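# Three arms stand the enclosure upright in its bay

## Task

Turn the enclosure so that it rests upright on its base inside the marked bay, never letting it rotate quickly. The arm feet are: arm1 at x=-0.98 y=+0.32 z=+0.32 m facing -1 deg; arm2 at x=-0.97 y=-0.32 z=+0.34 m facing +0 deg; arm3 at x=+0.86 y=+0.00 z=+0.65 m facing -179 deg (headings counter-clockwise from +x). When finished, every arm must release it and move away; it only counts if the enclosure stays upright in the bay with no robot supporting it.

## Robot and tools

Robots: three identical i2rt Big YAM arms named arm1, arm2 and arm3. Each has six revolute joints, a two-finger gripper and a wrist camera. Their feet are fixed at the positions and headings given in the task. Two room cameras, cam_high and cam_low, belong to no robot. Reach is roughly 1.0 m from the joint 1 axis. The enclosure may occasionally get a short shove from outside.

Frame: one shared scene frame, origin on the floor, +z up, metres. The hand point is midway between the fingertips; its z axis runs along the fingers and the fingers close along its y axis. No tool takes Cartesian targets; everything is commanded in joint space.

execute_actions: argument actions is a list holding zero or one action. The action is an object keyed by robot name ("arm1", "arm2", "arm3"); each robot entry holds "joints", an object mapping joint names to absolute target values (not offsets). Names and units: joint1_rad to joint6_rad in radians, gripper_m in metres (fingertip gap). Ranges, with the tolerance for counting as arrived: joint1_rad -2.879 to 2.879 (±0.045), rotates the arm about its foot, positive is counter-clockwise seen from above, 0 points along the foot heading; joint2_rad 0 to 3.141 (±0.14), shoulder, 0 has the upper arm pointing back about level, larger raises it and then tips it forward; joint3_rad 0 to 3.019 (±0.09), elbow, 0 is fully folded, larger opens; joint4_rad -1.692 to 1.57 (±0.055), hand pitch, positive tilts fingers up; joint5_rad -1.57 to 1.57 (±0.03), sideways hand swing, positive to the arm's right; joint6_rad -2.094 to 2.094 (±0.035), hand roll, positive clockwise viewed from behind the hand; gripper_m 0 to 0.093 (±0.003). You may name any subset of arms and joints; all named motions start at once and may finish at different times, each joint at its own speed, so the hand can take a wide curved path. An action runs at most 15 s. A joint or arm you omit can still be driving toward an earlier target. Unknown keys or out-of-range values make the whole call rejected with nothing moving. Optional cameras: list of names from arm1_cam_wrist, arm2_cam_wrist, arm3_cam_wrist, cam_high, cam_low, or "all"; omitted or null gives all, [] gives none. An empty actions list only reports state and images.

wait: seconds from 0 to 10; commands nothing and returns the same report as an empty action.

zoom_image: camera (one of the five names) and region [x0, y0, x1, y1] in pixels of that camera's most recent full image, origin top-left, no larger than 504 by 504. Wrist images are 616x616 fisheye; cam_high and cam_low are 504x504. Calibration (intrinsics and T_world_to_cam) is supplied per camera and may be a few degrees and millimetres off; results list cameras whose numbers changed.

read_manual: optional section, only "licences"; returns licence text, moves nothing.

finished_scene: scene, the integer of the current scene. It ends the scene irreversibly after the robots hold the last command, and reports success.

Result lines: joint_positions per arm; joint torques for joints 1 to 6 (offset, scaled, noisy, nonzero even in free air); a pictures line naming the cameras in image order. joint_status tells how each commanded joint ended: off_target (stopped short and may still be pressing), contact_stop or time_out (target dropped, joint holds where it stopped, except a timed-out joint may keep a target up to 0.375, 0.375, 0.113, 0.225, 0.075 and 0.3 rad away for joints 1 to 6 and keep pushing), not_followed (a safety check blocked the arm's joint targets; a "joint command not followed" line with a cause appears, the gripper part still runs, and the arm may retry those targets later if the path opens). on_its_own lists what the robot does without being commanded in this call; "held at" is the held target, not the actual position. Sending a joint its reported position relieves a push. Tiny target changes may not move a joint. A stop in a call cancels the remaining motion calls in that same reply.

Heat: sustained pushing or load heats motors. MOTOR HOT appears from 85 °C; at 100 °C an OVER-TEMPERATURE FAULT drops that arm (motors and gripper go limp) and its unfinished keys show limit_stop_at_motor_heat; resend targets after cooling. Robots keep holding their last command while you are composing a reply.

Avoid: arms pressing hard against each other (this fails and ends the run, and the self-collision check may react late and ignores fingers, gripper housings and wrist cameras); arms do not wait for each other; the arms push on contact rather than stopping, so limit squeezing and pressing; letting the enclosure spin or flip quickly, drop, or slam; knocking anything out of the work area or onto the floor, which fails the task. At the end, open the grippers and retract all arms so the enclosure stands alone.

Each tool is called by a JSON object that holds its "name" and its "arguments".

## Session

{"name": "execute_actions", "arguments": {"actions": []}}

Scene clock: 0.00 s.
Joint torques (N m, as the arm reports them, + toward a larger angle): no reading
Motor temperatures (°C, as the motors report them): arm1=[26 27 33 28 29 26] | arm2=[26 31 40 25 25 28] | arm3=[26 27 32 27 28 27]
arm1.joint_positions: joint1_rad=-0.195 joint2_rad=+0.638 joint3_rad=+1.328 joint4_rad=-1.525 joint5_rad=+0.181 joint6_rad=-0.162 gripper_m=+0.094
arm1.joint_status: not commanded
arm1.hand: x=-0.7760 y=+0.2432 z=+0.7952 quat_wxyz=(-0.336, -0.056, -0.928, +0.149) (m; scene frame)
arm2.joint_positions: joint1_rad=+0.242 joint2_rad=+0.501 joint3_rad=+1.416 joint4_rad=-1.184 joint5_rad=-0.277 joint6_rad=-0.496 gripper_m=+0.094
arm2.joint_status: not commanded
arm2.hand: x=-0.7955 y=-0.2314 z=+0.9500 quat_wxyz=(-0.608, +0.362, -0.706, -0.036) (m; scene frame)
arm3.joint_positions: joint1_rad=-0.306 joint2_rad=+0.634 joint3_rad=+1.417 joint4_rad=-1.290 joint5_rad=-0.280 joint6_rad=+0.103 gripper_m=+0.094
arm3.joint_status: not commanded
arm3.hand: x=+0.6143 y=+0.0225 z=+1.2155 quat_wxyz=(-0.071, -0.851, +0.098, +0.511) (m; scene frame)
pictures: arm1_cam_wrist, arm2_cam_wrist, arm3_cam_wrist, cam_high, cam_low
camera_calibration (this result's frames):
arm1_cam_wrist: T_world_to_cam=[[-0.214128, -0.945442, 0.245538, -0.133778], [-0.975848, 0.195925, -0.0966091, -0.725423], [0.0432313, -0.260295, -0.964561, 0.989118], [0, 0, 0, 1]] pos_world=[-0.779309, 0.273112, 0.91683]
arm2_cam_wrist: T_world_to_cam=[[0.554033, -0.743388, 0.374729, -0.0844439], [-0.493503, -0.655787, -0.571313, 0.0017339], [0.67045, 0.131597, -0.730191, 1.37873], [0, 0, 0, 1]] pos_world=[-0.876727, -0.243074, 1.03937]
arm3_cam_wrist: T_world_to_cam=[[0.096974, 0.967569, -0.233252, 0.198872], [0.88804, -0.189939, -0.418699, -0.0274788], [-0.449424, -0.166534, -0.877659, 1.4758], [0, 0, 0, 1]] pos_world=[0.668376, 0.0481293, 1.33013]
Images, in order (width x height): arm1_cam_wrist 616x616, arm2_cam_wrist 616x616, arm3_cam_wrist 616x616, cam_high 504x504, cam_low 504x504.

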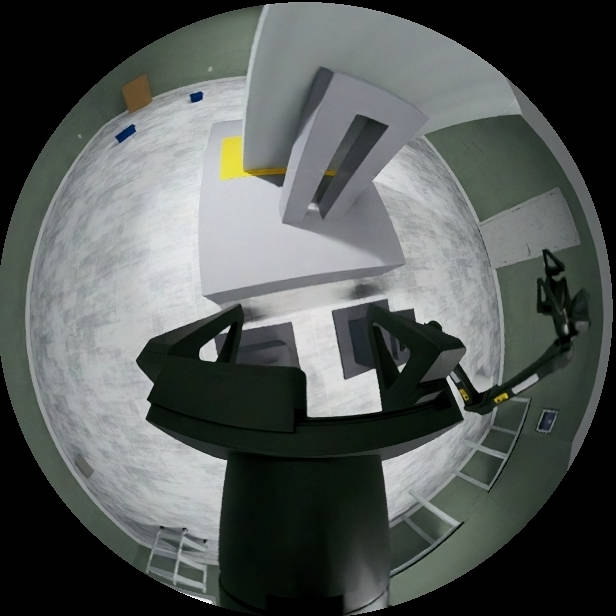

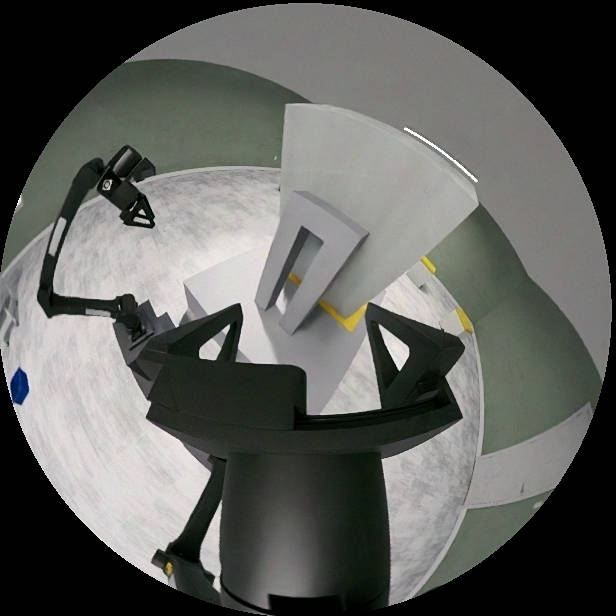

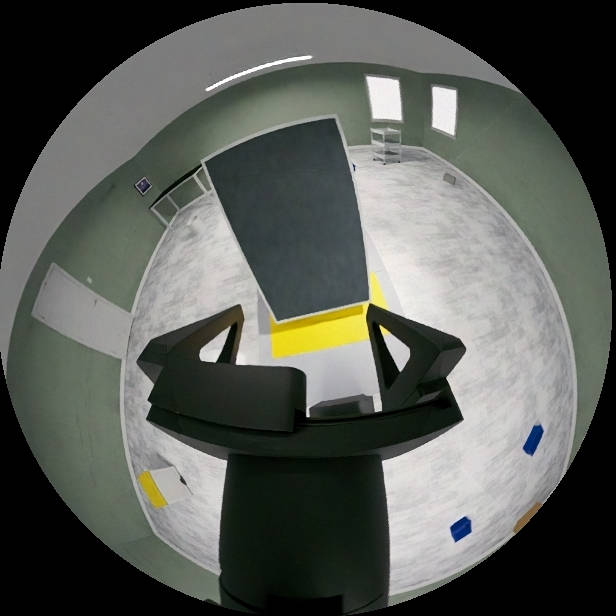

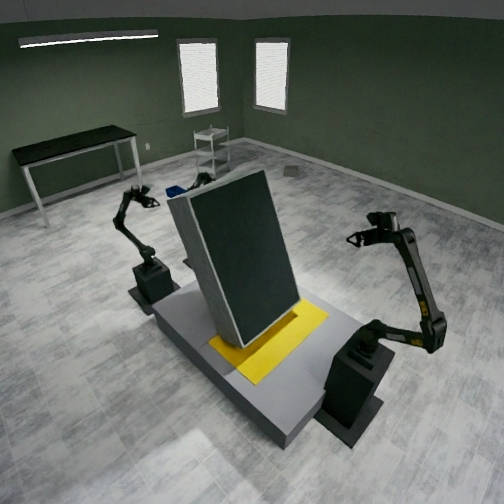

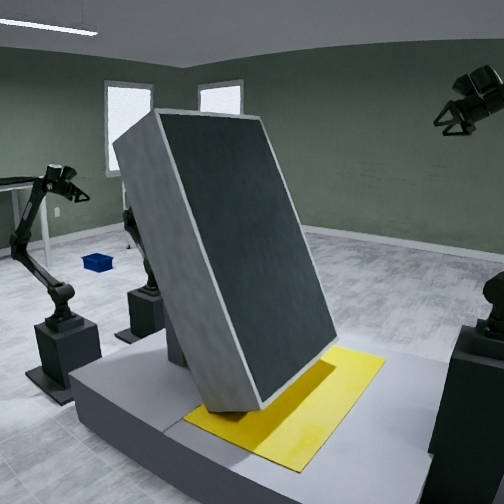

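{"name": "execute_actions", "arguments": {"actions": [{"arm1":{"joints":{"joint1_rad":-0.12,"joint2_rad":1.33,"joint3_rad":1.25,"joint4_rad":0.52,"joint5_rad":0,"joint6_rad":0,"gripper_m":0}},"arm2":{"joints":{"joint1_rad":0.075,"joint2_rad":1.29,"joint3_rad":1.19,"joint4_rad":0.54,"joint5_rad":0,"joint6_rad":0,"gripper_m":0}},"arm3":{"joints":{"joint1_rad":0.02,"joint2_rad":1.9,"joint3_rad":1.63,"joint4_rad":0.32,"joint5_rad":0,"joint6_rad":0}}}]}}

Scene clock: 11.73 s.
Joint torques (N m, as the arm reports them, + toward a larger angle): arm1=[  1.43 -13.52  10.26   2.06   0.05   0.23] | arm2=[ -1.99 -13.13  11.35   2.49  -0.04   0.1 ] | arm3=[ -1.26 -18.82  11.17   2.3    0.15  -0.2 ]
Motor temperatures (°C, as the motors report them): arm1=[26 27 36 28 29 26] | arm2=[26 31 44 26 25 28] | arm3=[26 28 36 27 28 27]
arm1.joint_positions: joint1_rad=-0.131 joint2_rad=+1.346 joint3_rad=+1.229 joint4_rad=+0.503 joint5_rad=+0.003 joint6_rad=-0.013 gripper_m=+0.000
arm1.joint_status: all done
arm1.hand: x=-0.3763 y=+0.2280 z=+0.8848 quat_wxyz=(-0.827, -0.039, -0.557, +0.068) (m; scene frame)
arm2.joint_positions: joint1_rad=+0.085 joint2_rad=+1.306 joint3_rad=+1.168 joint4_rad=+0.520 joint5_rad=-0.002 joint6_rad=-0.016 gripper_m=+0.000
arm2.joint_status: all done
arm2.hand: x=-0.3723 y=-0.2700 z=+0.8898 quat_wxyz=(-0.827, +0.028, -0.561, -0.031) (m; scene frame)
arm3.joint_positions: joint1_rad=+0.017 joint2_rad=+1.905 joint3_rad=+1.604 joint4_rad=+0.304 joint5_rad=-0.003 joint6_rad=+0.008 gripper_m=+0.094
arm3.joint_status: all done
arm3.hand: x=+0.0343 y=-0.0261 z=+1.0056 quat_wxyz=(-0.014, -0.706, -0.010, +0.708) (m; scene frame)
pictures: arm1_cam_wrist, arm2_cam_wrist, arm3_cam_wrist, cam_high, cam_low
camera_calibration (this result's frames):
arm1_cam_wrist: T_world_to_cam=[[-0.164501, -0.986372, 0.00312993, 0.157919], [-0.232038, 0.0356134, -0.972054, 0.767326], [0.958696, -0.16063, -0.234735, 0.730319], [0, 0, 0, 1]] pos_world=[-0.496127, 0.245751, 0.91682]
arm2_cam_wrist: T_world_to_cam=[[0.0888851, -0.996032, -0.00446259, -0.22901], [-0.243727, -0.0174054, -0.969688, 0.770736], [0.965762, 0.0872784, -0.244307, 0.721753], [0, 0, 0, 1]] pos_world=[-0.488837, -0.27768, 0.92268]
arm3_cam_wrist: T_world_to_cam=[[-0.037258, 0.999132, -0.0186061, 0.0428271], [0.582788, 0.00659994, -0.812598, 0.802145], [-0.81177, -0.0411192, -0.582528, 0.741737], [0, 0, 0, 1]] pos_world=[0.136236, -0.0175845, 1.0847]
Images, in order (width x height): arm1_cam_wrist 616x616, arm2_cam_wrist 616x616, arm3_cam_wrist 616x616, cam_high 504x504, cam_low 504x504.

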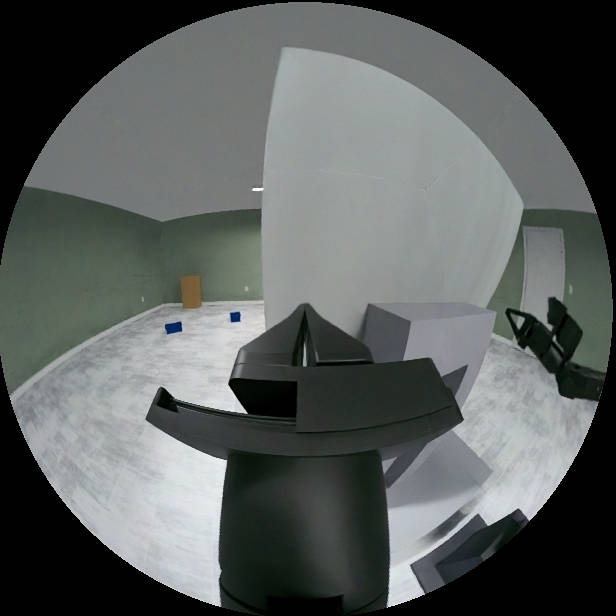

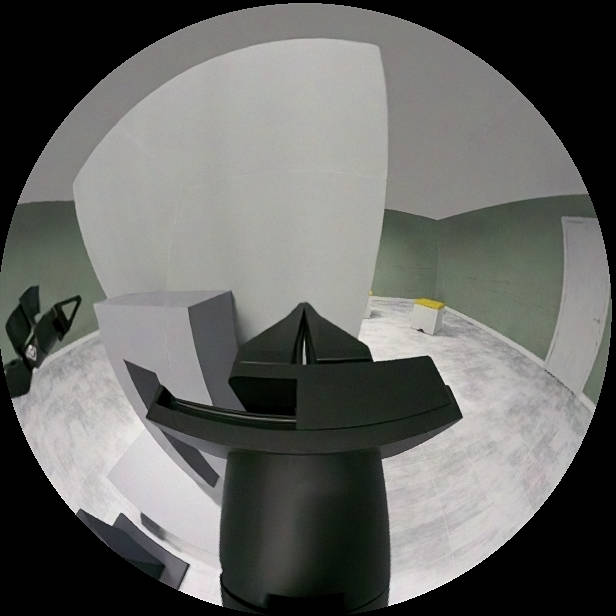

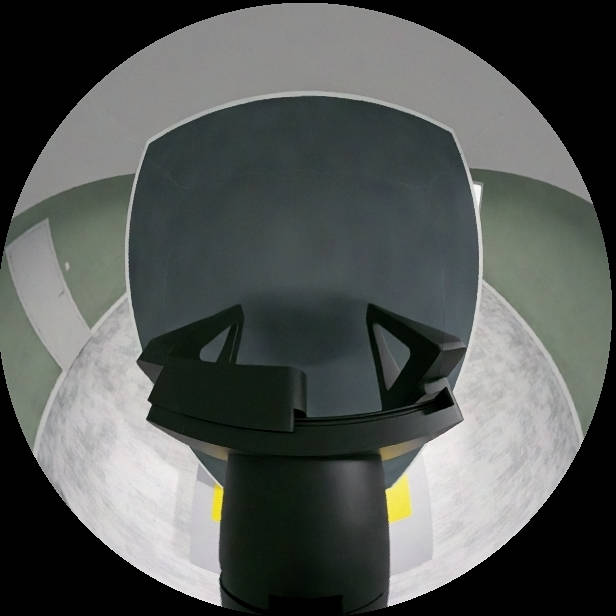

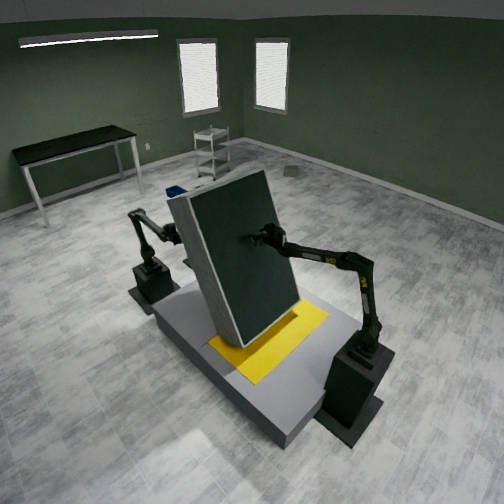

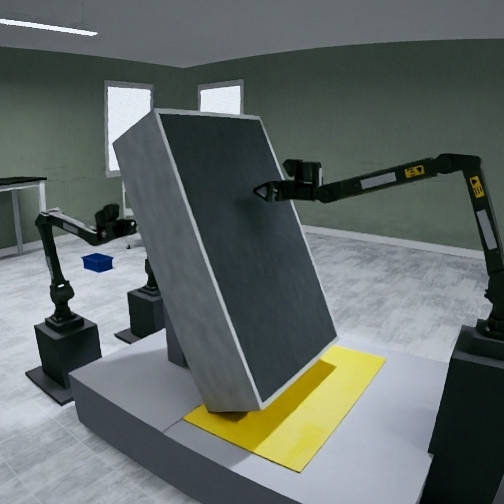

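{"name": "execute_actions", "arguments": {"actions": [{"arm1":{"joints":{"joint1_rad":-0.115,"joint2_rad":1.45,"joint3_rad":1.44,"joint4_rad":0.46}},"arm2":{"joints":{"joint1_rad":0.055,"joint2_rad":1.39,"joint3_rad":1.37,"joint4_rad":0.485}}}], "cameras": []}}

{"name": "execute_actions", "arguments": {"actions": [{"arm1":{"joints":{"joint2_rad":1.51,"joint3_rad":1.52,"joint4_rad":0.43}},"arm2":{"joints":{"joint2_rad":1.45,"joint3_rad":1.45,"joint4_rad":0.455}}}], "cameras": ["cam_low"]}}

Scene clock: 17.27 s.
Joint torques (N m, as the arm reports them, + toward a larger angle): arm1=[  1.57 -13.2   12.65   1.18   0.04   0.25] | arm2=[ -2.2  -14.53  14.98   1.57  -0.04   0.15] | arm3=[ -1.16 -18.8   11.24   2.31   0.14  -0.18]
Motor temperatures (°C, as the motors report them): arm1=[26 27 37 28 29 26] | arm2=[26 31 47 26 25 28] | arm3=[26 30 37 27 28 27]
arm1.joint_positions: joint1_rad=-0.130 joint2_rad=+1.439 joint3_rad=+1.381 joint4_rad=+0.468 joint5_rad=+0.003 joint6_rad=-0.013 gripper_m=+0.000
arm1.joint_status: all done
arm1.hand: x=-0.3412 y=+0.2237 z=+0.9131 quat_wxyz=(-0.834, -0.038, -0.547, +0.068) (m; scene frame)
arm2.joint_positions: joint1_rad=+0.068 joint2_rad=+1.403 joint3_rad=+1.300 joint4_rad=+0.490 joint5_rad=-0.002 joint6_rad=-0.016 gripper_m=+0.000
arm2.joint_status: all done
arm2.hand: x=-0.3331 y=-0.2774 z=+0.9060 quat_wxyz=(-0.828, +0.023, -0.559, -0.024) (m; scene frame)
arm3.joint_positions: joint1_rad=+0.017 joint2_rad=+1.905 joint3_rad=+1.604 joint4_rad=+0.304 joint5_rad=-0.003 joint6_rad=+0.008 gripper_m=+0.094
arm3.joint_status: not commanded
arm3.hand: x=+0.0343 y=-0.0261 z=+1.0056 quat_wxyz=(-0.014, -0.706, -0.010, +0.708) (m; scene frame)
pictures: none
No camera images: the call's "cameras" was empty. Leave "cameras" out to get every camera's image.

Scene clock: 18.00 s.
Joint torques (N m, as the arm reports them, + toward a larger angle): arm1=[  1.59 -13.12  12.57   1.09   0.04   0.25] | arm2=[ -2.59 -14.34  15.04   1.57  -0.03   0.16] | arm3=[ -1.39 -18.59  11.13   2.37   0.15  -0.2 ]
Motor temperatures (°C, as the motors report them): arm1=[26 28 38 28 29 26] | arm2=[26 31 48 26 25 28] | arm3=[26 30 37 27 28 27]
arm1.joint_positions: joint1_rad=-0.130 joint2_rad=+1.486 joint3_rad=+1.464 joint4_rad=+0.438 joint5_rad=+0.003 joint6_rad=-0.013 gripper_m=+0.000
arm1.joint_status: all done
arm1.hand: x=-0.3230 y=+0.2210 z=+0.9262 quat_wxyz=(-0.835, -0.038, -0.545, +0.068) (m; scene frame)
arm2.joint_positions: joint1_rad=+0.068 joint2_rad=+1.445 joint3_rad=+1.381 joint4_rad=+0.462 joint5_rad=-0.002 joint6_rad=-0.016 gripper_m=+0.000
arm2.joint_status: all done
arm2.hand: x=-0.3166 y=-0.2763 z=+0.9224 quat_wxyz=(-0.831, +0.023, -0.555, -0.024) (m; scene frame)
arm3.joint_positions: joint1_rad=+0.017 joint2_rad=+1.905 joint3_rad=+1.604 joint4_rad=+0.304 joint5_rad=-0.003 joint6_rad=+0.008 gripper_m=+0.094
arm3.joint_status: not commanded
arm3.hand: x=+0.0343 y=-0.0261 z=+1.0056 quat_wxyz=(-0.014, -0.706, -0.010, +0.708) (m; scene frame)
pictures: cam_low
Images, in order (width x height): cam_low 504x504.

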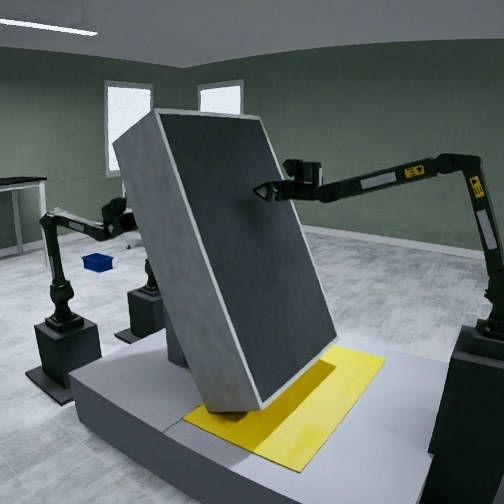

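{"name": "execute_actions", "arguments": {"actions": [{"arm1":{"joints":{"joint2_rad":1.58,"joint3_rad":1.59,"joint4_rad":0.41}},"arm2":{"joints":{"joint2_rad":1.51,"joint3_rad":1.50,"joint4_rad":0.44}}}], "cameras": []}}

{"name": "execute_actions", "arguments": {"actions": [{"arm1":{"joints":{"joint2_rad":1.65,"joint3_rad":1.66,"joint4_rad":0.39}},"arm2":{"joints":{"joint2_rad":1.58,"joint3_rad":1.56,"joint4_rad":0.42}}}], "cameras": ["cam_low"]}}

Scene clock: 25.97 s.
Joint torques (N m, as the arm reports them, + toward a larger angle): arm1=[  1.24 -11.18  14.05   0.93   0.03   0.24] | arm2=[ -2.13 -13.79  15.16   1.56  -0.03   0.12] | arm3=[ -1.47 -19.22  11.16   2.33   0.14  -0.21]
Motor temperatures (°C, as the motors report them): arm1=[26 28 40 28 29 26] | arm2=[26 32 54 26 25 28] | arm3=[26 31 39 27 28 27]
arm1.joint_positions: joint1_rad=-0.130 joint2_rad=+1.520 joint3_rad=+1.512 joint4_rad=+0.422 joint5_rad=+0.003 joint6_rad=-0.012 gripper_m=+0.000
arm1.joint_status: all done
arm1.hand: x=-0.3099 y=+0.2190 z=+0.9298 quat_wxyz=(-0.835, -0.038, -0.545, +0.067) (m; scene frame)
arm2.joint_positions: joint1_rad=+0.068 joint2_rad=+1.490 joint3_rad=+1.429 joint4_rad=+0.448 joint5_rad=-0.002 joint6_rad=-0.016 gripper_m=+0.000
arm2.joint_status: all done
arm2.hand: x=-0.2986 y=-0.2750 z=+0.9198 quat_wxyz=(-0.828, +0.023, -0.559, -0.024) (m; scene frame)
arm3.joint_positions: joint1_rad=+0.017 joint2_rad=+1.905 joint3_rad=+1.604 joint4_rad=+0.304 joint5_rad=-0.003 joint6_rad=+0.008 gripper_m=+0.094
arm3.joint_status: not commanded
arm3.hand: x=+0.0343 y=-0.0261 z=+1.0056 quat_wxyz=(-0.014, -0.706, -0.010, +0.708) (m; scene frame)
pictures: none
No camera images: the call's "cameras" was empty. Leave "cameras" out to get every camera's image.

Scene clock: 26.90 s.
Joint torques (N m, as the arm reports them, + toward a larger angle): arm1=[  1.55 -12.14  12.81   0.82   0.05   0.24] | arm2=[ -2.68 -16.69  14.53   1.47  -0.09   0.1 ] | arm3=[ -1.33 -18.95  11.17   2.34   0.15  -0.2 ]
Motor temperatures (°C, as the motors report them): arm1=[26 28 41 28 29 26] | arm2=[26 32 54 26 25 28] | arm3=[26 31 39 27 28 27]
arm1.joint_positions: joint1_rad=-0.127 joint2_rad=+1.593 joint3_rad=+1.601 joint4_rad=+0.406 joint5_rad=+0.003 joint6_rad=-0.012 gripper_m=+0.000
arm1.joint_status: all done
arm1.hand: x=-0.2823 y=+0.2169 z=+0.9316 quat_wxyz=(-0.835, -0.038, -0.545, +0.066) (m; scene frame)
arm2.joint_positions: joint1_rad=+0.068 joint2_rad=+1.581 joint3_rad=+1.498 joint4_rad=+0.424 joint5_rad=+0.000 joint6_rad=-0.016 gripper_m=+0.000
arm2.joint_status: all done
arm2.hand: x=-0.2604 y=-0.2728 z=+0.8957 quat_wxyz=(-0.815, +0.024, -0.578, -0.023) (m; scene frame)
arm3.joint_positions: joint1_rad=+0.017 joint2_rad=+1.905 joint3_rad=+1.604 joint4_rad=+0.304 joint5_rad=-0.003 joint6_rad=+0.008 gripper_m=+0.094
arm3.joint_status: not commanded
arm3.hand: x=+0.0343 y=-0.0261 z=+1.0056 quat_wxyz=(-0.014, -0.706, -0.010, +0.708) (m; scene frame)
pictures: cam_low
Images, in order (width x height): cam_low 504x504.

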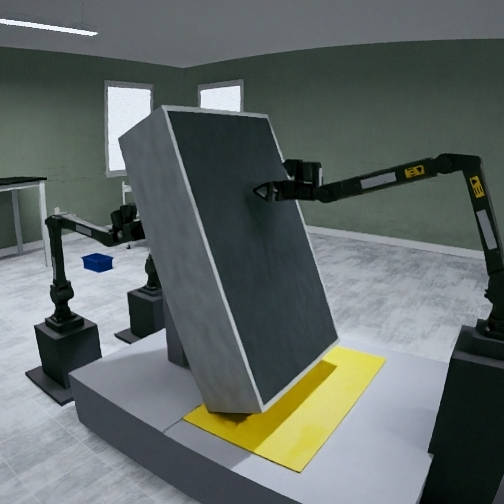

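{"name": "execute_actions", "arguments": {"actions": [{"arm1":{"joints":{"joint2_rad":1.70,"joint3_rad":1.735,"joint4_rad":0.365}},"arm2":{"joints":{"joint2_rad":1.64,"joint3_rad":1.65,"joint4_rad":0.39}}}], "cameras": []}}

{"name": "execute_actions", "arguments": {"actions": [{"arm1":{"joints":{"joint2_rad":1.75,"joint3_rad":1.81,"joint4_rad":0.34}},"arm2":{"joints":{"joint2_rad":1.69,"joint3_rad":1.72,"joint4_rad":0.365}}}], "cameras": ["cam_low"]}}

Scene clock: 34.07 s.
Joint torques (N m, as the arm reports them, + toward a larger angle): arm1=[  1.27 -14.08  12.44   0.99   0.1    0.24] | arm2=[ -2.14 -17.58  15.56   1.63  -0.15   0.15] | arm3=[ -1.45 -18.89  11.08   2.45   0.14  -0.21]
Motor temperatures (°C, as the motors report them): arm1=[26 28 42 28 29 26] | arm2=[26 33 58 26 25 28] | arm3=[26 32 40 27 28 27]
arm1.joint_positions: joint1_rad=-0.126 joint2_rad=+1.660 joint3_rad=+1.681 joint4_rad=+0.376 joint5_rad=+0.001 joint6_rad=-0.012 gripper_m=+0.000
arm1.joint_status: all done
arm1.hand: x=-0.2559 y=+0.2141 z=+0.9268 quat_wxyz=(-0.830, -0.037, -0.552, +0.065) (m; scene frame)
arm2.joint_positions: joint1_rad=+0.067 joint2_rad=+1.634 joint3_rad=+1.576 joint4_rad=+0.396 joint5_rad=+0.000 joint6_rad=-0.015 gripper_m=+0.000
arm2.joint_status: all done
arm2.hand: x=-0.2394 y=-0.2717 z=+0.8996 quat_wxyz=(-0.814, +0.023, -0.580, -0.023) (m; scene frame)
arm3.joint_positions: joint1_rad=+0.017 joint2_rad=+1.905 joint3_rad=+1.604 joint4_rad=+0.304 joint5_rad=-0.003 joint6_rad=+0.008 gripper_m=+0.094
arm3.joint_status: not commanded
arm3.hand: x=+0.0343 y=-0.0261 z=+1.0056 quat_wxyz=(-0.014, -0.706, -0.010, +0.708) (m; scene frame)
pictures: none
No camera images: the call's "cameras" was empty. Leave "cameras" out to get every camera's image.

Scene clock: 34.97 s.
Joint torques (N m, as the arm reports them, + toward a larger angle): arm1=[  1.35 -15.62  12.68   1.12   0.14   0.24] | arm2=[ -1.79 -18.77  15.42   1.62  -0.11   0.14] | arm3=[ -1.41 -18.66  11.17   2.33  -0.04  -0.17]
Motor temperatures (°C, as the motors report them): arm1=[26 28 42 28 29 26] | arm2=[26 33 58 26 25 28] | arm3=[26 32 40 27 28 27]
arm1.joint_positions: joint1_rad=-0.125 joint2_rad=+1.718 joint3_rad=+1.754 joint4_rad=+0.350 joint5_rad=+0.001 joint6_rad=-0.012 gripper_m=+0.000
arm1.joint_status: all done
arm1.hand: x=-0.2340 y=+0.2116 z=+0.9238 quat_wxyz=(-0.827, -0.037, -0.557, +0.064) (m; scene frame)
arm2.joint_positions: joint1_rad=+0.066 joint2_rad=+1.684 joint3_rad=+1.647 joint4_rad=+0.371 joint5_rad=+0.000 joint6_rad=-0.015 gripper_m=+0.000
arm2.joint_status: all done
arm2.hand: x=-0.2202 y=-0.2710 z=+0.9015 quat_wxyz=(-0.813, +0.023, -0.581, -0.022) (m; scene frame)
arm3.joint_positions: joint1_rad=+0.017 joint2_rad=+1.900 joint3_rad=+1.604 joint4_rad=+0.307 joint5_rad=+0.000 joint6_rad=+0.007 gripper_m=+0.094
arm3.joint_status: not commanded
arm3.hand: x=+0.0354 y=-0.0258 z=+1.0102 quat_wxyz=(-0.013, -0.703, -0.009, +0.711) (m; scene frame)
pictures: cam_low
Images, in order (width x height): cam_low 504x504.

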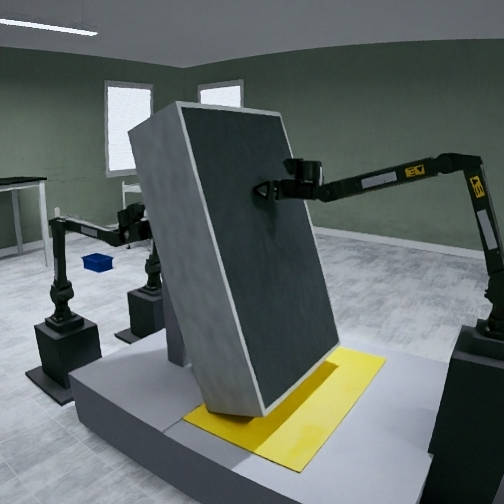

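{"name": "execute_actions", "arguments": {"actions": [{"arm1":{"joints":{"joint2_rad":1.80,"joint3_rad":1.89,"joint4_rad":0.31}},"arm2":{"joints":{"joint2_rad":1.745,"joint3_rad":1.80,"joint4_rad":0.335}},"arm3":{"joints":{"joint2_rad":1.85,"joint3_rad":1.53,"joint4_rad":0.345}}}], "cameras": []}}

{"name": "execute_actions", "arguments": {"actions": [{"arm1":{"joints":{"joint2_rad":1.855,"joint3_rad":1.97,"joint4_rad":0.28}},"arm2":{"joints":{"joint2_rad":1.80,"joint3_rad":1.88,"joint4_rad":0.305}},"arm3":{"joints":{"joint2_rad":1.80,"joint3_rad":1.46,"joint4_rad":0.365}}}], "cameras": ["cam_low"]}}

Scene clock: 44.20 s.
Joint torques (N m, as the arm reports them, + toward a larger angle): arm1=[  1.03 -16.78  12.69   1.13   0.15   0.24] | arm2=[ -2.33 -19.4   15.55   1.46  -0.13   0.12] | arm3=[ -1.28 -16.99   9.54   2.2   -0.01  -0.2 ]
Motor temperatures (°C, as the motors report them): arm1=[26 29 43 28 29 26] | arm2=[26 34 63 26 25 28] | arm3=[26 33 41 27 28 27]
arm1.joint_positions: joint1_rad=-0.125 joint2_rad=+1.774 joint3_rad=+1.831 joint4_rad=+0.317 joint5_rad=+0.000 joint6_rad=-0.012 gripper_m=+0.000
arm1.joint_status: all done
arm1.hand: x=-0.2129 y=+0.2087 z=+0.9214 quat_wxyz=(-0.824, -0.037, -0.562, +0.064) (m; scene frame)
arm2.joint_positions: joint1_rad=+0.066 joint2_rad=+1.743 joint3_rad=+1.727 joint4_rad=+0.340 joint5_rad=+0.001 joint6_rad=-0.015 gripper_m=+0.000
arm2.joint_status: all done
arm2.hand: x=-0.1978 y=-0.2698 z=+0.9004 quat_wxyz=(-0.810, +0.023, -0.585, -0.022) (m; scene frame)
arm3.joint_positions: joint1_rad=+0.017 joint2_rad=+1.841 joint3_rad=+1.526 joint4_rad=+0.332 joint5_rad=+0.000 joint6_rad=+0.007 gripper_m=+0.094
arm3.joint_status: all done
arm3.hand: x=+0.0579 y=-0.0251 z=+1.0153 quat_wxyz=(-0.013, -0.701, -0.009, +0.713) (m; scene frame)
pictures: none
No camera images: the call's "cameras" was empty. Leave "cameras" out to get every camera's image.

Scene clock: 45.23 s.
Joint torques (N m, as the arm reports them, + toward a larger angle): arm1=[  1.08 -17.63  12.75   1.17   0.17   0.23] | arm2=[ -2.39 -20.16  15.76   1.55  -0.14   0.15] | arm3=[ -1.   -15.35   9.95   2.29  -0.03  -0.2 ]
Motor temperatures (°C, as the motors report them): arm1=[26 29 43 28 29 26] | arm2=[26 34 63 26 25 28] | arm3=[26 33 41 27 28 27]
arm1.joint_positions: joint1_rad=-0.125 joint2_rad=+1.826 joint3_rad=+1.910 joint4_rad=+0.288 joint5_rad=+0.000 joint6_rad=-0.012 gripper_m=+0.000
arm1.joint_status: all done
arm1.hand: x=-0.1955 y=+0.2062 z=+0.9237 quat_wxyz=(-0.824, -0.037, -0.562, +0.064) (m; scene frame)
arm2.joint_positions: joint1_rad=+0.066 joint2_rad=+1.797 joint3_rad=+1.806 joint4_rad=+0.311 joint5_rad=+0.001 joint6_rad=-0.015 gripper_m=+0.000
arm2.joint_status: all done
arm2.hand: x=-0.1782 y=-0.2688 z=+0.9013 quat_wxyz=(-0.809, +0.023, -0.587, -0.022) (m; scene frame)
arm3.joint_positions: joint1_rad=+0.017 joint2_rad=+1.779 joint3_rad=+1.449 joint4_rad=+0.352 joint5_rad=+0.000 joint6_rad=+0.007 gripper_m=+0.094
arm3.joint_status: all done
arm3.hand: x=+0.0814 y=-0.0243 z=+1.0204 quat_wxyz=(-0.013, -0.700, -0.009, +0.714) (m; scene frame)
pictures: cam_low
Images, in order (width x height): cam_low 504x504.

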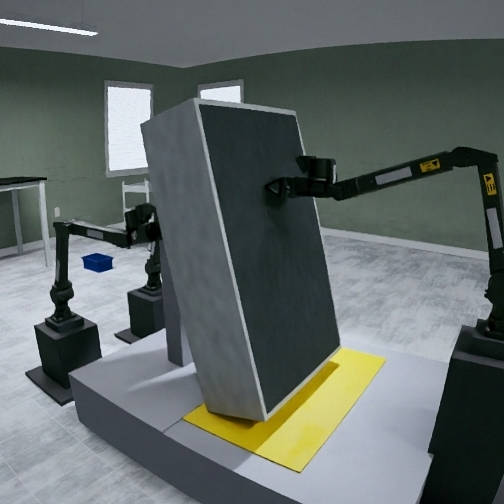

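{"name": "execute_actions", "arguments": {"actions": [{"arm1":{"joints":{"joint2_rad":1.91,"joint3_rad":2.06,"joint4_rad":0.245}},"arm2":{"joints":{"joint2_rad":1.855,"joint3_rad":1.965,"joint4_rad":0.27}},"arm3":{"joints":{"joint2_rad":1.75,"joint3_rad":1.395,"joint4_rad":0.38}}}], "cameras": []}}

{"name": "execute_actions", "arguments": {"actions": [{"arm2":{"joints":{"joint3_rad":1.91}},"arm3":{"joints":{"joint2_rad":1.705,"joint3_rad":1.34,"joint4_rad":0.39}}}], "cameras": []}}

{"name": "execute_actions", "arguments": {"actions": [{"arm3":{"joints":{"joint2_rad":1.66,"joint3_rad":1.285,"joint4_rad":0.40}}}], "cameras": ["cam_low"]}}

Scene clock: 52.93 s.
Joint torques (N m, as the arm reports them, + toward a larger angle): arm1=[  1.25 -18.45  12.93   1.18   0.19   0.22] | arm2=[ -1.7  -21.96  15.58   1.56  -0.22   0.11] | arm3=[ -1.08 -13.96  10.44   2.22  -0.02  -0.18]
Motor temperatures (°C, as the motors report them): arm1=[26 29 44 28 29 26] | arm2=[26 35 66 26 25 28] | arm3=[26 33 40 27 28 27]
arm1.joint_positions: joint1_rad=-0.125 joint2_rad=+1.882 joint3_rad=+1.999 joint4_rad=+0.253 joint5_rad=+0.000 joint6_rad=-0.012 gripper_m=+0.000
arm1.joint_status: all done
arm1.hand: x=-0.1775 y=+0.2036 z=+0.9260 quat_wxyz=(-0.823, -0.037, -0.563, +0.064) (m; scene frame)
arm2.joint_positions: joint1_rad=+0.066 joint2_rad=+1.851 joint3_rad=+1.891 joint4_rad=+0.276 joint5_rad=+0.001 joint6_rad=-0.015 gripper_m=+0.000
arm2.joint_status: all done
arm2.hand: x=-0.1595 y=-0.2676 z=+0.9037 quat_wxyz=(-0.808, +0.023, -0.588, -0.022) (m; scene frame)
arm3.joint_positions: joint1_rad=+0.017 joint2_rad=+1.719 joint3_rad=+1.377 joint4_rad=+0.368 joint5_rad=+0.000 joint6_rad=+0.007 gripper_m=+0.094
arm3.joint_status: all done
arm3.hand: x=+0.1048 y=-0.0236 z=+1.0253 quat_wxyz=(-0.013, -0.698, -0.009, +0.716) (m; scene frame)
pictures: none
No camera images: the call's "cameras" was empty. Leave "cameras" out to get every camera's image.

Scene clock: 53.97 s.
Joint torques (N m, as the arm reports them, + toward a larger angle): arm1=[  1.23 -18.22  12.92   1.19   0.17   0.24] | arm2=[ -2.43 -20.89  11.44   1.37  -0.15   0.2 ] | arm3=[ -1.18 -12.82  11.72   2.12   0.01  -0.18]
Motor temperatures (°C, as the motors report them): arm1=[26 29 44 28 29 26] | arm2=[26 35 66 26 25 28] | arm3=[26 33 41 27 28 27]
arm1.joint_positions: joint1_rad=-0.125 joint2_rad=+1.882 joint3_rad=+1.999 joint4_rad=+0.253 joint5_rad=+0.000 joint6_rad=-0.012 gripper_m=+0.000
arm1.joint_status: not commanded
arm1.hand: x=-0.1775 y=+0.2036 z=+0.9260 quat_wxyz=(-0.823, -0.037, -0.563, +0.064) (m; scene frame)
arm2.joint_positions: joint1_rad=+0.066 joint2_rad=+1.851 joint3_rad=+1.891 joint4_rad=+0.276 joint5_rad=+0.001 joint6_rad=-0.015 gripper_m=+0.000
arm2.joint_status: all done
arm2.hand: x=-0.1595 y=-0.2676 z=+0.9037 quat_wxyz=(-0.808, +0.023, -0.588, -0.022) (m; scene frame)
arm3.joint_positions: joint1_rad=+0.017 joint2_rad=+1.666 joint3_rad=+1.304 joint4_rad=+0.381 joint5_rad=+0.000 joint6_rad=+0.005 gripper_m=+0.094
arm3.joint_status: all done
arm3.hand: x=+0.1268 y=-0.0230 z=+1.0223 quat_wxyz=(-0.012, -0.701, -0.010, +0.713) (m; scene frame)
pictures: none
No camera images: the call's "cameras" was empty. Leave "cameras" out to get every camera's image.

Scene clock: 55.00 s.
Joint torques (N m, as the arm reports them, + toward a larger angle): arm1=[  1.11 -18.41  12.95   1.15   0.16   0.23] | arm2=[ -2.18 -20.87  11.39   1.76  -0.16   0.14] | arm3=[ -1.51 -11.25  12.69   2.4    0.01  -0.15]
Motor temperatures (°C, as the motors report them): arm1=[26 30 44 28 29 26] | arm2=[26 35 65 26 25 28] | arm3=[26 32 41 27 28 27]
arm1.joint_positions: joint1_rad=-0.125 joint2_rad=+1.882 joint3_rad=+1.999 joint4_rad=+0.253 joint5_rad=+0.000 joint6_rad=-0.012 gripper_m=+0.000
arm1.joint_status: not commanded
arm1.hand: x=-0.1775 y=+0.2036 z=+0.9260 quat_wxyz=(-0.823, -0.037, -0.563, +0.064) (m; scene frame)
arm2.joint_positions: joint1_rad=+0.066 joint2_rad=+1.851 joint3_rad=+1.891 joint4_rad=+0.276 joint5_rad=+0.001 joint6_rad=-0.015 gripper_m=+0.000
arm2.joint_status: not commanded
arm2.hand: x=-0.1595 y=-0.2676 z=+0.9037 quat_wxyz=(-0.808, +0.023, -0.588, -0.022) (m; scene frame)
arm3.joint_positions: joint1_rad=+0.017 joint2_rad=+1.614 joint3_rad=+1.236 joint4_rad=+0.384 joint5_rad=-0.001 joint6_rad=+0.004 gripper_m=+0.094
arm3.joint_status: all done
arm3.hand: x=+0.1482 y=-0.0224 z=+1.0185 quat_wxyz=(-0.012, -0.705, -0.010, +0.709) (m; scene frame)
pictures: cam_low
Images, in order (width x height): cam_low 504x504.

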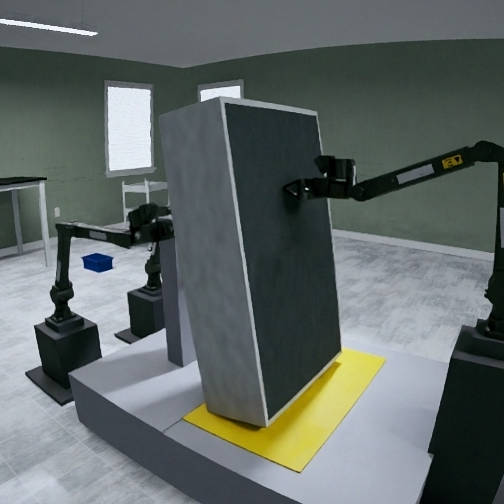

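{"name": "execute_actions", "arguments": {"actions": [{"arm1":{"joints":{"joint2_rad":1.7,"joint3_rad":1.75}},"arm2":{"joints":{"joint2_rad":1.66,"joint3_rad":1.65}},"arm3":{"joints":{"joint2_rad":1.615,"joint3_rad":1.23}}}], "cameras": []}}

{"name": "execute_actions", "arguments": {"actions": [{"arm1":{"joints":{"joint2_rad":1.45,"joint3_rad":1.45}},"arm2":{"joints":{"joint2_rad":1.4,"joint3_rad":1.37}},"arm3":{"joints":{"joint2_rad":1.57,"joint3_rad":1.175}}}], "cameras": []}}

{"name": "execute_actions", "arguments": {"actions": [{"arm1":{"joints":{"joint2_rad":1.15,"joint3_rad":1.15}},"arm2":{"joints":{"joint2_rad":1.1,"joint3_rad":1.1}},"arm3":{"joints":{"joint2_rad":1.525,"joint3_rad":1.12}}}], "cameras": []}}

{"name": "execute_actions", "arguments": {"actions": [{"arm1":{"joints":{"joint2_rad":0.8,"joint3_rad":0.8}},"arm2":{"joints":{"joint2_rad":0.8,"joint3_rad":0.8}},"arm3":{"joints":{"joint2_rad":1.485,"joint3_rad":1.07}}}], "cameras": ["cam_low"]}}

Scene clock: 66.17 s.
Joint torques (N m, as the arm reports them, + toward a larger angle): arm1=[  1.12 -18.48   9.06   1.36   0.19   0.23] | arm2=[ -2.44 -18.89   9.76   1.87  -0.2    0.1 ] | arm3=[-1.38 -9.48 13.63  2.39  0.03 -0.17]
Motor temperatures (°C, as the motors report them): arm1=[26 30 45 28 29 26] | arm2=[26 36 62 26 25 28] | arm3=[26 31 43 27 28 27]
arm1.joint_positions: joint1_rad=-0.125 joint2_rad=+1.704 joint3_rad=+1.749 joint4_rad=+0.251 joint5_rad=+0.000 joint6_rad=-0.012 gripper_m=+0.000
arm1.joint_status: all done
arm1.hand: x=-0.2317 y=+0.2114 z=+0.9079 quat_wxyz=(-0.801, -0.039, -0.594, +0.062) (m; scene frame)
arm2.joint_positions: joint1_rad=+0.066 joint2_rad=+1.667 joint3_rad=+1.649 joint4_rad=+0.273 joint5_rad=+0.001 joint6_rad=-0.015 gripper_m=+0.000
arm2.joint_status: all done
arm2.hand: x=-0.2209 y=-0.2717 z=+0.8929 quat_wxyz=(-0.790, +0.024, -0.612, -0.021) (m; scene frame)
arm3.joint_positions: joint1_rad=+0.017 joint2_rad=+1.559 joint3_rad=+1.166 joint4_rad=+0.384 joint5_rad=-0.001 joint6_rad=+0.004 gripper_m=+0.094
arm3.joint_status: all done
arm3.hand: x=+0.1713 y=-0.0218 z=+1.0137 quat_wxyz=(-0.012, -0.711, -0.011, +0.703) (m; scene frame)
pictures: none
No camera images: the call's "cameras" was empty. Leave "cameras" out to get every camera's image.

Scene clock: 67.47 s.
Joint torques (N m, as the arm reports them, + toward a larger angle): arm1=[  1.09 -13.38   9.03   1.44   0.17   0.24] | arm2=[ -1.87 -13.44  10.25   1.8   -0.2    0.15] | arm3=[-1.28 -8.13 14.65  2.57  0.08 -0.15]
Motor temperatures (°C, as the motors report them): arm1=[26 30 44 28 29 26] | arm2=[26 36 62 26 25 28] | arm3=[26 31 44 27 27 27]
arm1.joint_positions: joint1_rad=-0.125 joint2_rad=+1.440 joint3_rad=+1.449 joint4_rad=+0.248 joint5_rad=+0.000 joint6_rad=-0.012 gripper_m=+0.000
arm1.joint_status: all done
arm1.hand: x=-0.3274 y=+0.2252 z=+0.9031 quat_wxyz=(-0.790, -0.040, -0.609, +0.061) (m; scene frame)
arm2.joint_positions: joint1_rad=+0.066 joint2_rad=+1.395 joint3_rad=+1.369 joint4_rad=+0.271 joint5_rad=+0.001 joint6_rad=-0.015 gripper_m=+0.000
arm2.joint_status: all done
arm2.hand: x=-0.3232 y=-0.2787 z=+0.9017 quat_wxyz=(-0.787, +0.024, -0.617, -0.021) (m; scene frame)
arm3.joint_positions: joint1_rad=+0.017 joint2_rad=+1.503 joint3_rad=+1.097 joint4_rad=+0.381 joint5_rad=-0.002 joint6_rad=+0.004 gripper_m=+0.094
arm3.joint_status: all done
arm3.hand: x=+0.1944 y=-0.0212 z=+1.0081 quat_wxyz=(-0.013, -0.716, -0.011, +0.698) (m; scene frame)
pictures: none
No camera images: the call's "cameras" was empty. Leave "cameras" out to get every camera's image.

Scene clock: 68.80 s.
Joint torques (N m, as the arm reports them, + toward a larger angle): arm1=[ 1.19 -7.95  9.18  1.52  0.18  0.24] | arm2=[-2.67 -8.38  9.76  1.75 -0.17  0.14] | arm3=[-1.34 -6.69 15.57  2.6   0.09 -0.19]
Motor temperatures (°C, as the motors report them): arm1=[26 30 44 28 29 26] | arm2=[26 36 61 26 25 28] | arm3=[26 31 44 27 27 27]
arm1.joint_positions: joint1_rad=-0.125 joint2_rad=+1.132 joint3_rad=+1.149 joint4_rad=+0.246 joint5_rad=+0.000 joint6_rad=-0.012 gripper_m=+0.000
arm1.joint_status: all done
arm1.hand: x=-0.4438 y=+0.2419 z=+0.8945 quat_wxyz=(-0.791, -0.040, -0.607, +0.061) (m; scene frame)
arm2.joint_positions: joint1_rad=+0.066 joint2_rad=+1.097 joint3_rad=+1.102 joint4_rad=+0.269 joint5_rad=+0.001 joint6_rad=-0.015 gripper_m=+0.000
arm2.joint_status: all done
arm2.hand: x=-0.4378 y=-0.2865 z=+0.9042 quat_wxyz=(-0.795, +0.023, -0.605, -0.021) (m; scene frame)
arm3.joint_positions: joint1_rad=+0.017 joint2_rad=+1.448 joint3_rad=+1.029 joint4_rad=+0.379 joint5_rad=-0.002 joint6_rad=+0.004 gripper_m=+0.094
arm3.joint_status: joint3_rad off_target (ended at +1.029, target +1.120); the others done
arm3.hand: x=+0.2179 y=-0.0205 z=+1.0015 quat_wxyz=(-0.013, -0.721, -0.011, +0.692) (m; scene frame)
pictures: none
No camera images: the call's "cameras" was empty. Leave "cameras" out to get every camera's image.

Scene clock: 70.03 s.
Joint torques (N m, as the arm reports them, + toward a larger angle): arm1=[ 1.17 -3.68  9.1   1.44  0.17  0.22] | arm2=[-1.85 -4.09 10.07  1.59 -0.2   0.12] | arm3=[-1.36 -5.61 16.04  2.68  0.14 -0.17]
Motor temperatures (°C, as the motors report them): arm1=[26 30 44 28 29 26] | arm2=[26 36 61 26 25 28] | arm3=[26 31 45 27 27 27]
arm1.joint_positions: joint1_rad=-0.125 joint2_rad=+0.785 joint3_rad=+0.800 joint4_rad=+0.246 joint5_rad=+0.000 joint6_rad=-0.012 gripper_m=+0.000
arm1.joint_status: all done
arm1.hand: x=-0.5632 y=+0.2592 z=+0.8376 quat_wxyz=(-0.791, -0.040, -0.607, +0.061) (m; scene frame)
arm2.joint_positions: joint1_rad=+0.066 joint2_rad=+0.794 joint3_rad=+0.799 joint4_rad=+0.269 joint5_rad=+0.001 joint6_rad=-0.015 gripper_m=+0.000
arm2.joint_status: all done
arm2.hand: x=-0.5423 y=-0.2934 z=+0.8547 quat_wxyz=(-0.796, +0.023, -0.605, -0.021) (m; scene frame)
arm3.joint_positions: joint1_rad=+0.017 joint2_rad=+1.400 joint3_rad=+0.971 joint4_rad=+0.379 joint5_rad=-0.003 joint6_rad=+0.004 gripper_m=+0.094
arm3.joint_status: joint3_rad off_target (ended at +0.971, target +1.070); the others done
arm3.hand: x=+0.2378 y=-0.0199 z=+0.9957 quat_wxyz=(-0.013, -0.725, -0.011, +0.688) (m; scene frame)
pictures: cam_low
Images, in order (width x height): cam_low 504x504.

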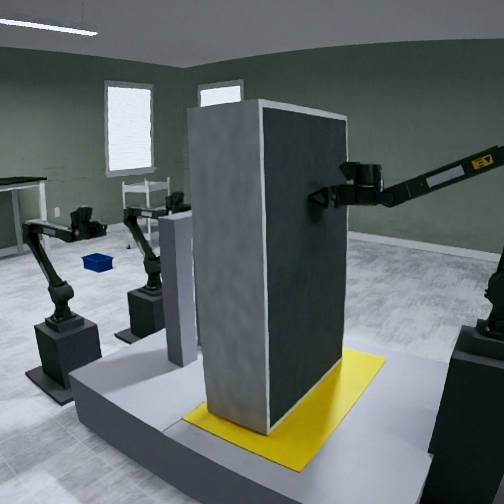

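{"name": "execute_actions", "arguments": {"actions": [{"arm3":{"joints":{"joint2_rad":1.45,"joint3_rad":1.03}}}], "cameras": []}}

{"name": "execute_actions", "arguments": {"actions": [{"arm3":{"joints":{"joint2_rad":1.415,"joint3_rad":0.99}}}], "cameras": []}}

{"name": "execute_actions", "arguments": {"actions": [{"arm3":{"joints":{"joint2_rad":1.38,"joint3_rad":0.95}}}], "cameras": ["cam_low"]}}

Scene clock: 76.27 s.
Joint torques (N m, as the arm reports them, + toward a larger angle): arm1=[ 1.2  -3.65  9.08  1.51  0.17  0.23] | arm2=[-2.08 -4.11  9.74  2.04 -0.19  0.09] | arm3=[-1.1  -4.37 16.63  2.71  0.13 -0.17]
Motor temperatures (°C, as the motors report them): arm1=[26 29 43 28 29 26] | arm2=[26 35 59 26 25 28] | arm3=[26 30 48 27 27 27]
arm1.joint_positions: joint1_rad=-0.125 joint2_rad=+0.785 joint3_rad=+0.800 joint4_rad=+0.246 joint5_rad=+0.000 joint6_rad=-0.012 gripper_m=+0.000
arm1.joint_status: not commanded
arm1.hand: x=-0.5632 y=+0.2592 z=+0.8376 quat_wxyz=(-0.791, -0.040, -0.607, +0.061) (m; scene frame)
arm2.joint_positions: joint1_rad=+0.066 joint2_rad=+0.794 joint3_rad=+0.799 joint4_rad=+0.269 joint5_rad=+0.001 joint6_rad=-0.015 gripper_m=+0.000
arm2.joint_status: not commanded
arm2.hand: x=-0.5423 y=-0.2934 z=+0.8547 quat_wxyz=(-0.796, +0.023, -0.605, -0.021) (m; scene frame)
arm3.joint_positions: joint1_rad=+0.017 joint2_rad=+1.360 joint3_rad=+0.923 joint4_rad=+0.375 joint5_rad=-0.003 joint6_rad=+0.004 gripper_m=+0.094
arm3.joint_status: joint3_rad off_target (ended at +0.923, target +1.030); the others done
arm3.hand: x=+0.2547 y=-0.0194 z=+0.9903 quat_wxyz=(-0.013, -0.729, -0.011, +0.684) (m; scene frame)
pictures: none
No camera images: the call's "cameras" was empty. Leave "cameras" out to get every camera's image.

Scene clock: 77.23 s.
Joint torques (N m, as the arm reports them, + toward a larger angle): arm1=[ 1.15 -3.79  9.11  1.46  0.19  0.23] | arm2=[-2.41 -3.99  9.81  1.79 -0.19  0.16] | arm3=[-1.29 -4.89 16.16  2.77  0.15 -0.18]
Motor temperatures (°C, as the motors report them): arm1=[26 29 42 28 29 26] | arm2=[26 35 59 26 25 28] | arm3=[26 30 48 27 27 27]
arm1.joint_positions: joint1_rad=-0.125 joint2_rad=+0.785 joint3_rad=+0.800 joint4_rad=+0.246 joint5_rad=+0.000 joint6_rad=-0.012 gripper_m=+0.000
arm1.joint_status: not commanded
arm1.hand: x=-0.5632 y=+0.2592 z=+0.8376 quat_wxyz=(-0.791, -0.040, -0.607, +0.061) (m; scene frame)
arm2.joint_positions: joint1_rad=+0.066 joint2_rad=+0.794 joint3_rad=+0.799 joint4_rad=+0.269 joint5_rad=+0.001 joint6_rad=-0.015 gripper_m=+0.000
arm2.joint_status: not commanded
arm2.hand: x=-0.5423 y=-0.2934 z=+0.8547 quat_wxyz=(-0.796, +0.023, -0.605, -0.021) (m; scene frame)
arm3.joint_positions: joint1_rad=+0.017 joint2_rad=+1.334 joint3_rad=+0.890 joint4_rad=+0.376 joint5_rad=-0.003 joint6_rad=+0.004 gripper_m=+0.094
arm3.joint_status: joint3_rad off_target (ended at +0.890, target +0.990); the others done
arm3.hand: x=+0.2660 y=-0.0191 z=+0.9858 quat_wxyz=(-0.013, -0.731, -0.012, +0.682) (m; scene frame)
pictures: none
No camera images: the call's "cameras" was empty. Leave "cameras" out to get every camera's image.

Scene clock: 77.73 s.
Joint torques (N m, as the arm reports them, + toward a larger angle): arm1=[ 0.98 -3.91  9.04  1.52  0.17  0.23] | arm2=[-2.73 -3.53  9.96  1.77 -0.18  0.12] | arm3=[-1.14 -7.25 13.34  2.79  0.13 -0.18]
Motor temperatures (°C, as the motors report them): arm1=[26 29 42 28 29 26] | arm2=[26 35 59 26 25 28] | arm3=[26 30 48 27 27 27]
arm1.joint_positions: joint1_rad=-0.125 joint2_rad=+0.785 joint3_rad=+0.800 joint4_rad=+0.246 joint5_rad=+0.000 joint6_rad=-0.012 gripper_m=+0.000
arm1.joint_status: not commanded
arm1.hand: x=-0.5632 y=+0.2592 z=+0.8376 quat_wxyz=(-0.791, -0.040, -0.607, +0.061) (m; scene frame)
arm2.joint_positions: joint1_rad=+0.066 joint2_rad=+0.794 joint3_rad=+0.799 joint4_rad=+0.269 joint5_rad=+0.001 joint6_rad=-0.015 gripper_m=+0.000
arm2.joint_status: not commanded
arm2.hand: x=-0.5423 y=-0.2934 z=+0.8547 quat_wxyz=(-0.796, +0.023, -0.605, -0.021) (m; scene frame)
arm3.joint_positions: joint1_rad=+0.017 joint2_rad=+1.333 joint3_rad=+0.888 joint4_rad=+0.376 joint5_rad=-0.003 joint6_rad=+0.004 gripper_m=+0.094
arm3.joint_status: all done
arm3.hand: x=+0.2665 y=-0.0191 z=+0.9855 quat_wxyz=(-0.013, -0.731, -0.012, +0.682) (m; scene frame)
pictures: cam_low
Images, in order (width x height): cam_low 504x504.

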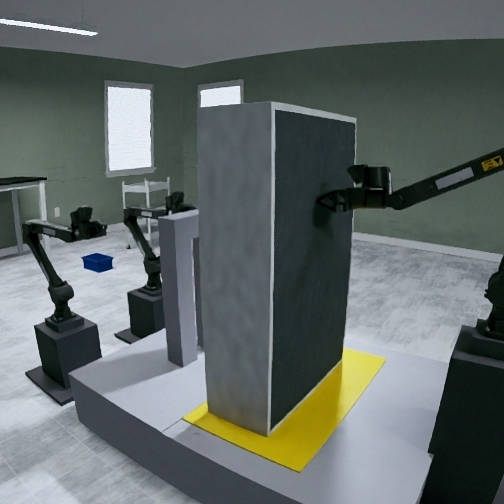

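{"name": "execute_actions", "arguments": {"actions": [{"arm1":{"joints":{"joint2_rad":0.4,"joint3_rad":0.4}},"arm2":{"joints":{"joint2_rad":0.4,"joint3_rad":0.4}},"arm3":{"joints":{"joint2_rad":0.5,"joint3_rad":0.4,"joint4_rad":0.6}}}], "cameras": ["cam_low"]}}

{"name": "finished_scene", "arguments": {"scene": 2}}

Scene clock: 87.13 s.
Joint torques (N m, as the arm reports them, + toward a larger angle): arm1=[ 1.25 -1.31  9.4   1.49  0.17  0.25] | arm2=[-2.99  0.94 10.42  1.69 -0.16  0.12] | arm3=[-1.17 -0.62  9.14  1.8   0.14 -0.17]
Motor temperatures (°C, as the motors report them): arm1=[26 28 42 28 29 26] | arm2=[26 34 58 26 25 28] | arm3=[26 30 47 27 27 27]
arm1.joint_positions: joint1_rad=-0.125 joint2_rad=+0.404 joint3_rad=+0.396 joint4_rad=+0.246 joint5_rad=+0.000 joint6_rad=-0.012 gripper_m=+0.000
arm1.joint_status: all done
arm1.hand: x=-0.6622 y=+0.2735 z=+0.7186 quat_wxyz=(-0.784, -0.041, -0.617, +0.061) (m; scene frame)
arm2.joint_positions: joint1_rad=+0.066 joint2_rad=+0.398 joint3_rad=+0.395 joint4_rad=+0.269 joint5_rad=+0.001 joint6_rad=-0.015 gripper_m=+0.000
arm2.joint_status: all done
arm2.hand: x=-0.6480 y=-0.3002 z=+0.7419 quat_wxyz=(-0.793, +0.024, -0.608, -0.021) (m; scene frame)
arm3.joint_positions: joint1_rad=+0.017 joint2_rad=+0.499 joint3_rad=+0.403 joint4_rad=+0.589 joint5_rad=-0.003 joint6_rad=+0.004 gripper_m=+0.094
arm3.joint_status: all done
arm3.hand: x=+0.5362 y=-0.0108 z=+1.1036 quat_wxyz=(-0.016, -0.514, -0.009, +0.858) (m; scene frame)
pictures: cam_low
Images, in order (width x height): cam_low 504x504.

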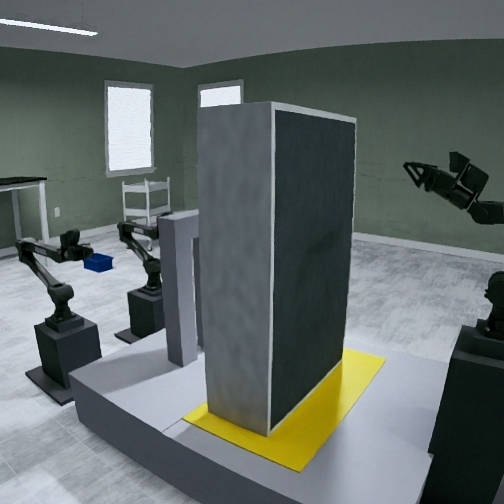

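The scene is finished: the task was done.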